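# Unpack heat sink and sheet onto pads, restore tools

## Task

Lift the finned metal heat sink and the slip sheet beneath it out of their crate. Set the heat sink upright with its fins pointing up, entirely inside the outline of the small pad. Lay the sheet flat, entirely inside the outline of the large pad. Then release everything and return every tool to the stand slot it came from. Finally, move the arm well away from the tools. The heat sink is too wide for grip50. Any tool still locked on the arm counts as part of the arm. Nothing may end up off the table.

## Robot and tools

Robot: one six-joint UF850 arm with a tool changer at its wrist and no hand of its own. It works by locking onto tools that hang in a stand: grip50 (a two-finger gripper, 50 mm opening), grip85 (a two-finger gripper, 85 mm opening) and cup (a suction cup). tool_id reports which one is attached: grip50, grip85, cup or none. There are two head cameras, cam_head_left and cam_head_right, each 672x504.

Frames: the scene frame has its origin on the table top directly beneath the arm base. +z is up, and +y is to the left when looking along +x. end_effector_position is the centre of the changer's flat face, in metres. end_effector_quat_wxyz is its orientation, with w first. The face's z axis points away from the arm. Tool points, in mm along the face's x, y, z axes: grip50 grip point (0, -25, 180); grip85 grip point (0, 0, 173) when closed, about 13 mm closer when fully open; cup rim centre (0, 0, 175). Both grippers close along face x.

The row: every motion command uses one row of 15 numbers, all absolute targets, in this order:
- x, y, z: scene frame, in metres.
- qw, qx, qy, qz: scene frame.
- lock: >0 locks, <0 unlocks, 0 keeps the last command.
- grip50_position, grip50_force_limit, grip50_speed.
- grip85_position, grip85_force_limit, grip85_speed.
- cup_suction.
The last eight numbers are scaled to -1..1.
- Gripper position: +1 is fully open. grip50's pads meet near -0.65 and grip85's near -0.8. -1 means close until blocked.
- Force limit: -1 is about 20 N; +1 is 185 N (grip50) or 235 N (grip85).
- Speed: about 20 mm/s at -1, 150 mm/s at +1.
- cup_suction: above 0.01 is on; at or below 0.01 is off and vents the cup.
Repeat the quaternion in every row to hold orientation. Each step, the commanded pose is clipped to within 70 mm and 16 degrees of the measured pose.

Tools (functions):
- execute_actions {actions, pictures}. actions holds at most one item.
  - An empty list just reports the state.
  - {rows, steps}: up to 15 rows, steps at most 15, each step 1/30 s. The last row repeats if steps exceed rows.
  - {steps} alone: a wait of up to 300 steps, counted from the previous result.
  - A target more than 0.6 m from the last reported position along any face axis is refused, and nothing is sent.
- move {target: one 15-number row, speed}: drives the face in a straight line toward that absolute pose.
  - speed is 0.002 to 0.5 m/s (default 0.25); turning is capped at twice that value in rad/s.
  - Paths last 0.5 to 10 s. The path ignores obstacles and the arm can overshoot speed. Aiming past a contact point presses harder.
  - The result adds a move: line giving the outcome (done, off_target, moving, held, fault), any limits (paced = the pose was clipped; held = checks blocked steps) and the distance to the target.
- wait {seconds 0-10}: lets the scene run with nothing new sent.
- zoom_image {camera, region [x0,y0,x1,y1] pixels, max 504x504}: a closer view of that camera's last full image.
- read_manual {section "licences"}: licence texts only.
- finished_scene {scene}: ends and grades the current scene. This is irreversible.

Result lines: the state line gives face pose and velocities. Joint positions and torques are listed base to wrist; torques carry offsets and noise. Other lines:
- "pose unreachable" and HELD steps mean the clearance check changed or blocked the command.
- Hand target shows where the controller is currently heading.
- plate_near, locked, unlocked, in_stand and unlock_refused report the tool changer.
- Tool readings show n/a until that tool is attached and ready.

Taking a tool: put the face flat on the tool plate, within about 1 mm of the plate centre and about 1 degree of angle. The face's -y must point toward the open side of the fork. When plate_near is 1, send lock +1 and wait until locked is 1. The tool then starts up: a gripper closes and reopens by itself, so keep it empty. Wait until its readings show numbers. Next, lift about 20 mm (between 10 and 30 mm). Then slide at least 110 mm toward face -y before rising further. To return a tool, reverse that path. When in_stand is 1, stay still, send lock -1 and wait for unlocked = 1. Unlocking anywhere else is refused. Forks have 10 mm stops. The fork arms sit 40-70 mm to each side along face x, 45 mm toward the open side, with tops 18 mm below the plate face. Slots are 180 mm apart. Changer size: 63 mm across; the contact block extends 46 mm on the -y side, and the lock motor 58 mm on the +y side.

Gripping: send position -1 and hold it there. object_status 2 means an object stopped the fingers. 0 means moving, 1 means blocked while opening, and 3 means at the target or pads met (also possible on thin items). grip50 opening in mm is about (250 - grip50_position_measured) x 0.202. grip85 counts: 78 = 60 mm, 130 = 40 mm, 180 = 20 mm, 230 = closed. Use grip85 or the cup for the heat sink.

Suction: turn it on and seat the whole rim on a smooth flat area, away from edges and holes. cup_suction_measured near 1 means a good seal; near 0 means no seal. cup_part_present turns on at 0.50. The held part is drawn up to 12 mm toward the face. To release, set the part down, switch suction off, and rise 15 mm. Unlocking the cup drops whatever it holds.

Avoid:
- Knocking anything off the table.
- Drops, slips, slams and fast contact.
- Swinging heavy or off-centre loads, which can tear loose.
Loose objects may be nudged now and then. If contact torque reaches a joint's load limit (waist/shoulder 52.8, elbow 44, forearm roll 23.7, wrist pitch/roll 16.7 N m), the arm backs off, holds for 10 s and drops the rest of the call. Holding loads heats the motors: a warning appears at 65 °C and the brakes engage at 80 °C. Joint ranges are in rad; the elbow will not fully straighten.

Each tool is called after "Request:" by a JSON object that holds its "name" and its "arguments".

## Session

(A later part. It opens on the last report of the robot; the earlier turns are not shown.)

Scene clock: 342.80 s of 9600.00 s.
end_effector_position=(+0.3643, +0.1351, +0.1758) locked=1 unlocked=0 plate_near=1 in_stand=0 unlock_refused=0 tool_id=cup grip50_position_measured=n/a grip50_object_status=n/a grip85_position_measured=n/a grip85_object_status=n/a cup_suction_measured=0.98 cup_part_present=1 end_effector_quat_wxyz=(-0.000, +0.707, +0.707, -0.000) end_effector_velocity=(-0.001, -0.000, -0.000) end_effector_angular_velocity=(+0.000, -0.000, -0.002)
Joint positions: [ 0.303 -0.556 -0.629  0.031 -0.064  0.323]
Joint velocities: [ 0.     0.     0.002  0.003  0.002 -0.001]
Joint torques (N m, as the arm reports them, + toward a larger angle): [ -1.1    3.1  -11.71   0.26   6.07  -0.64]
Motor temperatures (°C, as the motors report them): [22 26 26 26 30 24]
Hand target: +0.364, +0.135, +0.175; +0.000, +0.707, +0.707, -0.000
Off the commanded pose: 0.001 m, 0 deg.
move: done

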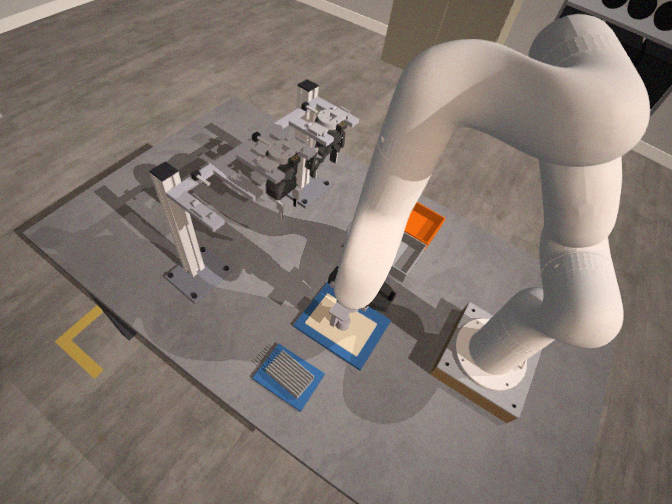

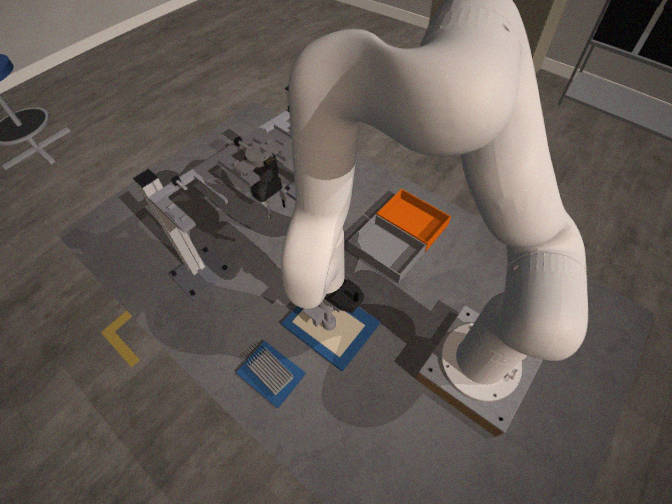

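Request:
{"name": "execute_actions", "arguments": {"actions": [{"rows":[[0.364,0.135,0.1765,0,0.7071,0.7071,0,0,1,0,0,1,0,0,0]]}], "pictures": false}}

Request:
{"name": "move", "arguments": {"target": [0.364,0.135,0.21,0,0.7071,0.7071,0,0,1,0,0,1,0,0,0], "speed": 0.03}}

Request:
{"name": "move", "arguments": {"target": [0.5377,0.2070,0.3847,0,0.7296,0.6839,0,0,1,0,0,1,0,0,0], "speed": 0.2}}

Request:
{"name": "move", "arguments": {"target": [0.6674,0.1986,0.3847,0,0.7296,0.6839,0,0,1,0,0,1,0,0,0], "speed": 0.07}}

Request:
{"name": "move", "arguments": {"target": [0.6674,0.1986,0.3648,0,0.7296,0.6839,0,0,1,0,0,1,0,0,0], "speed": 0.015}}

Request:
{"name": "execute_actions", "arguments": {"actions": [{"rows":[[0.6674,0.1986,0.3648,0,0.7296,0.6839,0,-1,1,0,0,1,0,0,0]]}], "pictures": false}}

Request:
{"name": "execute_actions", "arguments": {"actions": [{"steps":25}], "pictures": false}}

Scene clock: 348.97 s of 9600.00 s.
end_effector_position=(+0.3641, +0.1350, +0.1765) locked=1 unlocked=0 plate_near=1 in_stand=0 unlock_refused=0 tool_id=cup grip50_position_measured=n/a grip50_object_status=n/a grip85_position_measured=n/a grip85_object_status=n/a cup_suction_measured=0.00 cup_part_present=0 end_effector_quat_wxyz=(+0.000, +0.707, +0.707, +0.000) end_effector_velocity=(+0.000, +0.000, +0.001) end_effector_angular_velocity=(+0.000, -0.001, +0.001)
Joint positions: [ 0.303 -0.554 -0.627  0.03  -0.065  0.324]
Joint velocities: [ 0.     0.001 -0.001 -0.001 -0.001  0.001]
Joint torques (N m, as the arm reports them, + toward a larger angle): [ -1.51  13.29 -12.83   0.07   3.78  -0.6 ]
Motor temperatures (°C, as the motors report them): [22 26 26 26 30 24]
Hand target: +0.364, +0.135, +0.177; -0.000, +0.707, +0.707, +0.000
Off the commanded pose: 0.000 m, 0 deg.
Steps of this call (steps 1 to 170: nothing new was sent; steps 171 to 185: all 15 steps of this action). Readings (end_effector_position | what the end effector reports):
171: (+0.3642, +0.1351, +0.1758) | locked=1 unlocked=0 plate_near=1 in_stand=0 unlock_refused=0 tool_id=cup grip50_position_measured=n/a grip50_object_status=n/a grip85_position_measured=n/a grip85_object_status=n/a cup_suction_measured=0.70 cup_part_present=1
172: (+0.3642, +0.1351, +0.1762) | locked=1 unlocked=0 plate_near=1 in_stand=0 unlock_refused=0 tool_id=cup grip50_position_measured=n/a grip50_object_status=n/a grip85_position_measured=n/a grip85_object_status=n/a cup_suction_measured=0.10 cup_part_present=0
174: (+0.3641, +0.1351, +0.1765) | locked=1 unlocked=0 plate_near=1 in_stand=0 unlock_refused=0 tool_id=cup grip50_position_measured=n/a grip50_object_status=n/a grip85_position_measured=n/a grip85_object_status=n/a cup_suction_measured=0.00 cup_part_present=0
178: (+0.3640, +0.1350, +0.1765) | locked=1 unlocked=0 plate_near=1 in_stand=0 unlock_refused=0 tool_id=cup grip50_position_measured=n/a grip50_object_status=n/a grip85_position_measured=n/a grip85_object_status=n/a cup_suction_measured=0.00 cup_part_present=0
185: the state above

Scene clock: 350.63 s of 9600.00 s.
end_effector_position=(+0.3638, +0.1349, +0.2099) locked=1 unlocked=0 plate_near=1 in_stand=0 unlock_refused=0 tool_id=cup grip50_position_measured=n/a grip50_object_status=n/a grip85_position_measured=n/a grip85_object_status=n/a cup_suction_measured=0.00 cup_part_present=0 end_effector_quat_wxyz=(+0.000, +0.707, +0.707, -0.000) end_effector_velocity=(-0.000, -0.000, +0.001) end_effector_angular_velocity=(-0.001, +0.001, +0.004)
Joint positions: [ 0.303 -0.459 -0.611  0.012 -0.144  0.342]
Joint velocities: [-0.     0.003  0.001 -0.004 -0.003  0.   ]
Joint torques (N m, as the arm reports them, + toward a larger angle): [ -1.67  31.29 -18.86   0.03  -0.25  -0.69]
Motor temperatures (°C, as the motors report them): [22 26 26 26 30 24]
Hand target: +0.364, +0.135, +0.210; +0.000, +0.707, +0.707, -0.000
Off the commanded pose: 0.000 m, 0 deg.
move: done

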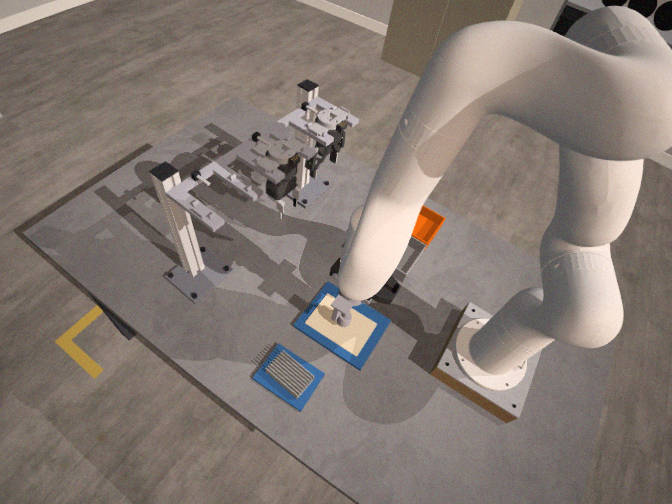

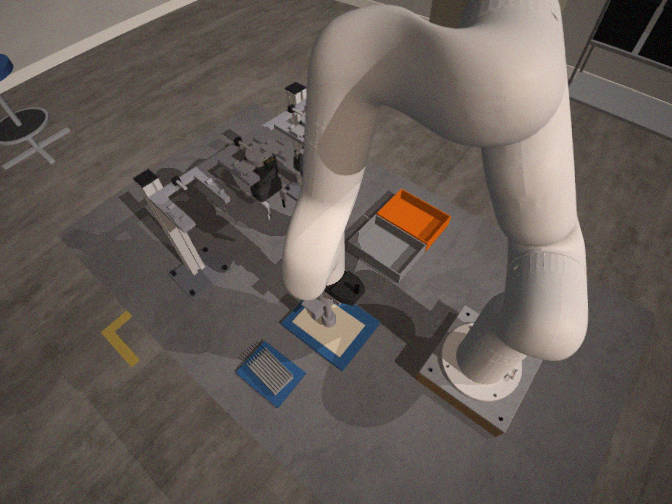

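Scene clock: 352.40 s of 9600.00 s.
end_effector_position=(+0.5366, +0.2061, +0.3855) locked=1 unlocked=0 plate_near=1 in_stand=0 unlock_refused=0 tool_id=cup grip50_position_measured=n/a grip50_object_status=n/a grip85_position_measured=n/a grip85_object_status=n/a cup_suction_measured=0.00 cup_part_present=0 end_effector_quat_wxyz=(+0.001, +0.730, +0.684, -0.001) end_effector_velocity=(+0.002, +0.001, +0.002) end_effector_angular_velocity=(+0.000, -0.002, +0.000)
Joint positions: [ 0.315 -0.469 -1.193  0.001 -0.717  0.43 ]
Joint velocities: [ 0.    -0.002 -0.009 -0.001 -0.005  0.001]
Joint torques (N m, as the arm reports them, + toward a larger angle): [ -2.05  41.7  -31.26   0.44  -0.28  -0.64]
Motor temperatures (°C, as the motors report them): [22 26 26 26 30 24]
Hand target: +0.537, +0.206, +0.386; +0.001, +0.730, +0.684, -0.000
Off the commanded pose: 0.002 m, 0 deg.
move: done

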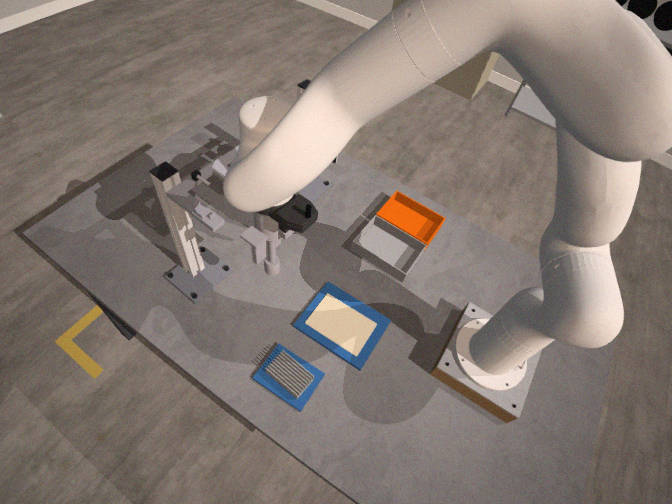

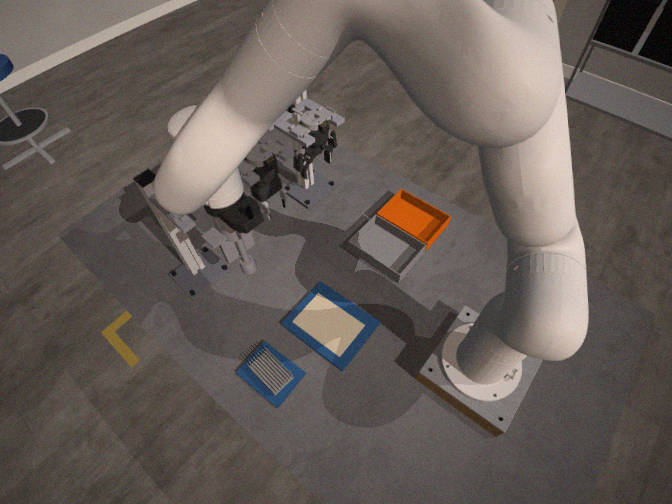

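Scene clock: 354.70 s of 9600.00 s.
end_effector_position=(+0.6671, +0.1983, +0.3852) locked=1 unlocked=0 plate_near=1 in_stand=0 unlock_refused=0 tool_id=cup grip50_position_measured=n/a grip50_object_status=n/a grip85_position_measured=n/a grip85_object_status=n/a cup_suction_measured=0.00 cup_part_present=0 end_effector_quat_wxyz=(+0.000, +0.730, +0.684, -0.000) end_effector_velocity=(+0.001, +0.000, -0.000) end_effector_angular_velocity=(+0.001, +0.001, -0.001)
Joint positions: [ 0.237 -0.756 -1.639  0.002 -0.875  0.351]
Joint velocities: [-0.001 -0.004 -0.006  0.001 -0.003 -0.   ]
Joint torques (N m, as the arm reports them, + toward a larger angle): [ -1.89  52.45 -33.02   0.51  -0.23  -0.62]
Motor temperatures (°C, as the motors report them): [22 26 26 26 30 24]
Hand target: +0.667, +0.198, +0.385; +0.000, +0.730, +0.684, -0.000
Off the commanded pose: 0.001 m, 0 deg.
move: done

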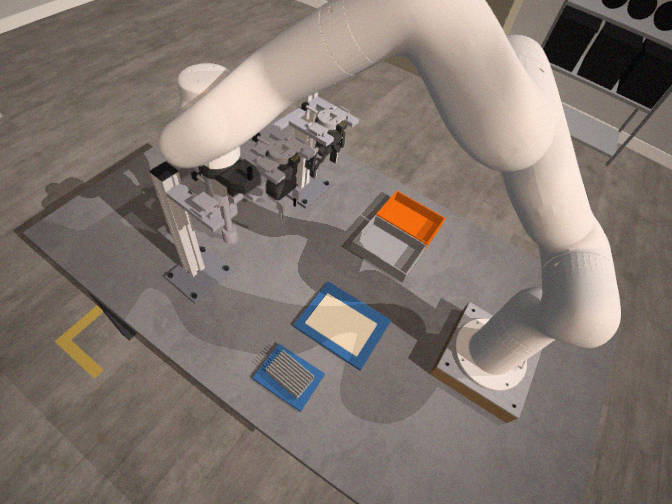

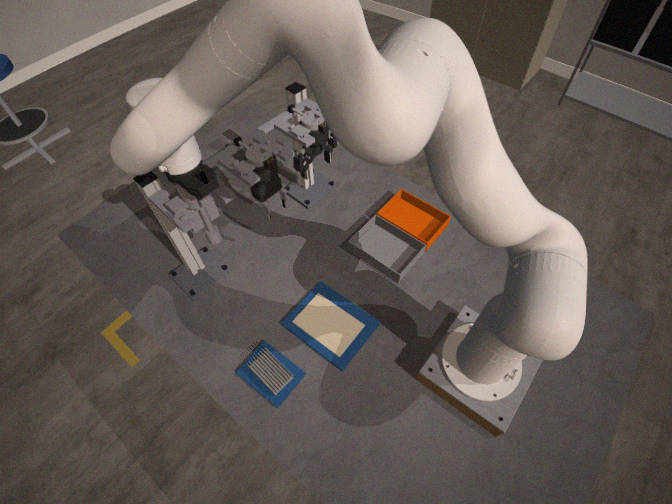

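Scene clock: 356.30 s of 9600.00 s.
end_effector_position=(+0.6676, +0.1987, +0.3652) locked=1 unlocked=0 plate_near=1 in_stand=1 unlock_refused=0 tool_id=cup grip50_position_measured=n/a grip50_object_status=n/a grip85_position_measured=n/a grip85_object_status=n/a cup_suction_measured=0.00 cup_part_present=0 end_effector_quat_wxyz=(+0.000, +0.730, +0.684, +0.000) end_effector_velocity=(+0.001, +0.000, -0.000) end_effector_angular_velocity=(+0.001, -0.003, +0.000)
Joint positions: [ 0.237 -0.778 -1.627  0.003 -0.84   0.35 ]
Joint velocities: [ 0.    -0.    -0.    -0.     0.004  0.   ]
Joint torques (N m, as the arm reports them, + toward a larger angle): [ -1.2   51.16 -31.68   0.68  -0.35  -0.66]
Motor temperatures (°C, as the motors report them): [22 26 26 26 30 24]
Hand target: +0.667, +0.199, +0.365; -0.000, +0.730, +0.684, +0.000
Off the commanded pose: 0.000 m, 0 deg.
move: done

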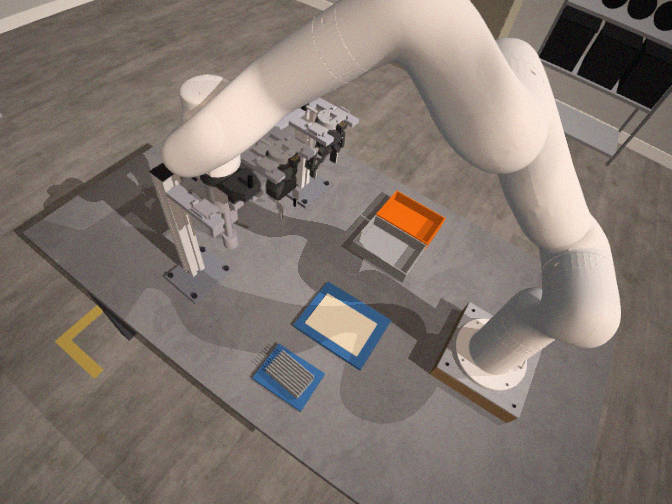

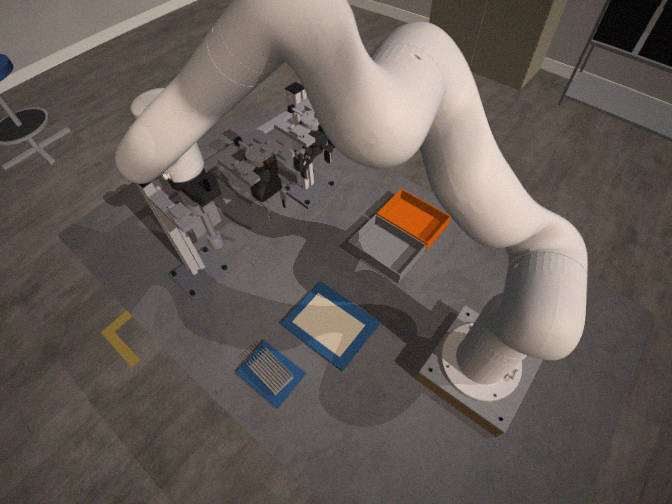

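Scene clock: 356.80 s of 9600.00 s.
end_effector_position=(+0.6675, +0.1987, +0.3650) locked=0 unlocked=0 plate_near=1 in_stand=1 unlock_refused=0 tool_id=none grip50_position_measured=n/a grip50_object_status=n/a grip85_position_measured=n/a grip85_object_status=n/a cup_suction_measured=n/a cup_part_present=n/a end_effector_quat_wxyz=(+0.000, +0.730, +0.684, +0.000) end_effector_velocity=(-0.000, -0.000, -0.000) end_effector_angular_velocity=(+0.001, +0.001, -0.000)
Joint positions: [ 0.237 -0.778 -1.626  0.003 -0.84   0.35 ]
Joint velocities: [-0.    -0.     0.     0.001  0.    -0.001]
Joint torques (N m, as the arm reports them, + toward a larger angle): [ -2.56  43.78 -26.35   0.53  -0.14  -0.67]
Motor temperatures (°C, as the motors report them): [22 26 26 26 30 24]
Hand target: +0.667, +0.199, +0.365; -0.000, +0.730, +0.684, +0.000
Off the commanded pose: 0.000 m, 0 deg.
Steps of this call (steps 1 to 15: all 15 steps of this action). Readings (end_effector_position | what the end effector reports):
1: (+0.6676, +0.1986, +0.3651) | locked=1 unlocked=0 plate_near=1 in_stand=1 unlock_refused=0 tool_id=cup grip50_position_measured=n/a grip50_object_status=n/a grip85_position_measured=n/a grip85_object_status=n/a cup_suction_measured=0.00 cup_part_present=0
2: (+0.6676, +0.1986, +0.3651) | locked=1 unlocked=0 plate_near=1 in_stand=1 unlock_refused=0 tool_id=cup grip50_position_measured=n/a grip50_object_status=n/a grip85_position_measured=n/a grip85_object_status=n/a cup_suction_measured=0.00 cup_part_present=0
4: (+0.6675, +0.1986, +0.3650) | locked=1 unlocked=0 plate_near=1 in_stand=1 unlock_refused=0 tool_id=cup grip50_position_measured=n/a grip50_object_status=n/a grip85_position_measured=n/a grip85_object_status=n/a cup_suction_measured=0.00 cup_part_present=0
8: (+0.6675, +0.1987, +0.3651) | locked=0 unlocked=0 plate_near=1 in_stand=1 unlock_refused=0 tool_id=none grip50_position_measured=n/a grip50_object_status=n/a grip85_position_measured=n/a grip85_object_status=n/a cup_suction_measured=n/a cup_part_present=n/a
15: the state above

Scene clock: 357.63 s of 9600.00 s.
end_effector_position=(+0.6675, +0.1986, +0.3649) locked=0 unlocked=1 plate_near=1 in_stand=1 unlock_refused=0 tool_id=none grip50_position_measured=n/a grip50_object_status=n/a grip85_position_measured=n/a grip85_object_status=n/a cup_suction_measured=n/a cup_part_present=n/a end_effector_quat_wxyz=(+0.000, +0.730, +0.684, +0.000) end_effector_velocity=(+0.000, -0.000, -0.001) end_effector_angular_velocity=(-0.000, +0.000, -0.000)
Joint positions: [ 0.237 -0.778 -1.626  0.003 -0.84   0.35 ]
Joint velocities: [-0.    -0.001 -0.    -0.     0.     0.   ]
Joint torques (N m, as the arm reports them, + toward a larger angle): [ -2.67  41.66 -24.62   0.48  -0.22  -0.62]
Motor temperatures (°C, as the motors report them): [22 26 26 26 30 24]
Hand target: +0.667, +0.199, +0.365; -0.000, +0.730, +0.684, +0.000
Off the commanded pose: 0.000 m, 0 deg.
Steps of this call (steps 1 to 25: nothing new was sent). Readings (end_effector_position | what the end effector reports):
1: (+0.6675, +0.1987, +0.3650) | locked=0 unlocked=0 plate_near=1 in_stand=1 unlock_refused=0 tool_id=none grip50_position_measured=n/a grip50_object_status=n/a grip85_position_measured=n/a grip85_object_status=n/a cup_suction_measured=n/a cup_part_present=n/a
2: (+0.6675, +0.1986, +0.3650) | locked=0 unlocked=0 plate_near=1 in_stand=1 unlock_refused=0 tool_id=none grip50_position_measured=n/a grip50_object_status=n/a grip85_position_measured=n/a grip85_object_status=n/a cup_suction_measured=n/a cup_part_present=n/a
4: (+0.6675, +0.1986, +0.3650) | locked=0 unlocked=0 plate_near=1 in_stand=1 unlock_refused=0 tool_id=none grip50_position_measured=n/a grip50_object_status=n/a grip85_position_measured=n/a grip85_object_status=n/a cup_suction_measured=n/a cup_part_present=n/a
8: (+0.6674, +0.1986, +0.3650) | locked=0 unlocked=0 plate_near=1 in_stand=1 unlock_refused=0 tool_id=none grip50_position_measured=n/a grip50_object_status=n/a grip85_position_measured=n/a grip85_object_status=n/a cup_suction_measured=n/a cup_part_present=n/a
25: the state above

Request:
{"name": "move", "arguments": {"target": [0.6674,0.1986,0.405,0,0.7296,0.6839,0,0,1,0,0,1,0,0,0], "speed": 0.04}}

Request:
{"name": "move", "arguments": {"target": [0.35,-0.05,0.45,0,0.7296,0.6839,0,0,1,0,0,1,0,0,0], "speed": 0.2}}

Scene clock: 373.77 s of 9600.00 s.
end_effector_position=(+0.6672, +0.1985, +0.4048) locked=0 unlocked=1 plate_near=0 in_stand=0 unlock_refused=0 tool_id=none grip50_position_measured=n/a grip50_object_status=n/a grip85_position_measured=n/a grip85_object_status=n/a cup_suction_measured=n/a cup_part_present=n/a end_effector_quat_wxyz=(+0.000, +0.730, +0.684, -0.000) end_effector_velocity=(-0.000, +0.000, +0.001) end_effector_angular_velocity=(-0.000, +0.002, -0.000)
Joint positions: [ 0.237 -0.738 -1.656  0.003 -0.909  0.35 ]
Joint velocities: [ 0.     0.001 -0.001  0.    -0.003  0.   ]
Joint torques (N m, as the arm reports them, + toward a larger angle): [ -1.68  47.16 -29.23   0.49  -0.26  -0.67]
Motor temperatures (°C, as the motors report them): [22 26 26 26 30 24]
Hand target: +0.667, +0.199, +0.405; +0.000, +0.730, +0.684, -0.000
Off the commanded pose: 0.000 m, 0 deg.
move: done

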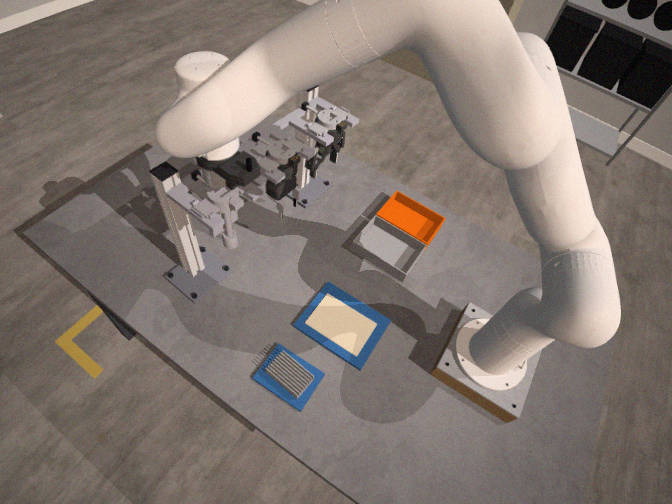

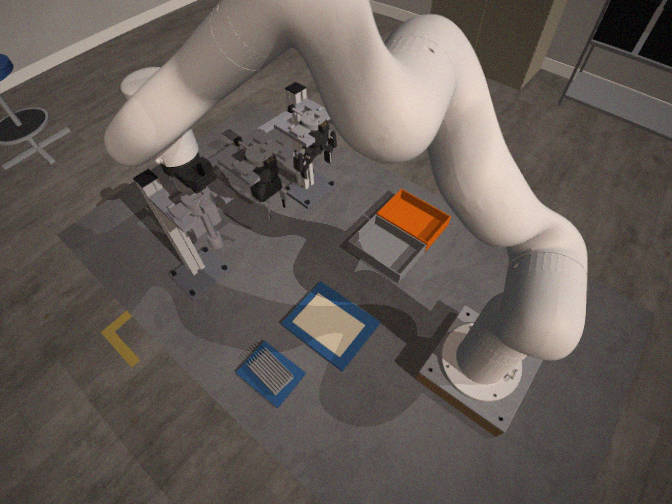

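Scene clock: 376.33 s of 9600.00 s.
end_effector_position=(+0.3497, -0.0498, +0.4487) locked=0 unlocked=1 plate_near=0 in_stand=0 unlock_refused=0 tool_id=none grip50_position_measured=n/a grip50_object_status=n/a grip85_position_measured=n/a grip85_object_status=n/a cup_suction_measured=n/a cup_part_present=n/a end_effector_quat_wxyz=(+0.001, +0.729, +0.684, -0.001) end_effector_velocity=(-0.002, -0.002, +0.000) end_effector_angular_velocity=(-0.000, +0.001, +0.001)
Joint positions: [-0.2    0.146 -0.635  0.005 -0.775 -0.088]
Joint velocities: [-0.005  0.003  0.002 -0.001 -0.002 -0.005]
Joint torques (N m, as the arm reports them, + toward a larger angle): [ -1.78  15.78 -28.06   0.19  -0.25  -0.7 ]
Motor temperatures (°C, as the motors report them): [22 26 26 26 30 24]
Hand target: +0.350, -0.050, +0.449; +0.001, +0.729, +0.684, -0.001
Off the commanded pose: 0.001 m, 0 deg.
move: done

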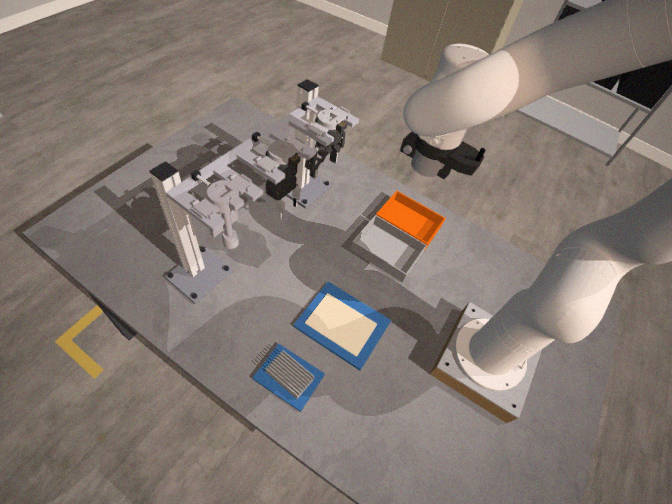

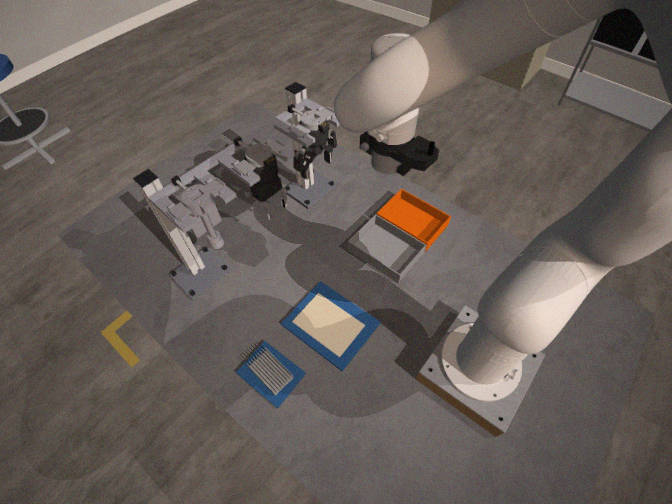

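Request:
{"name": "finished_scene", "arguments": {"scene": 1}}

The scene is finished: the task was done.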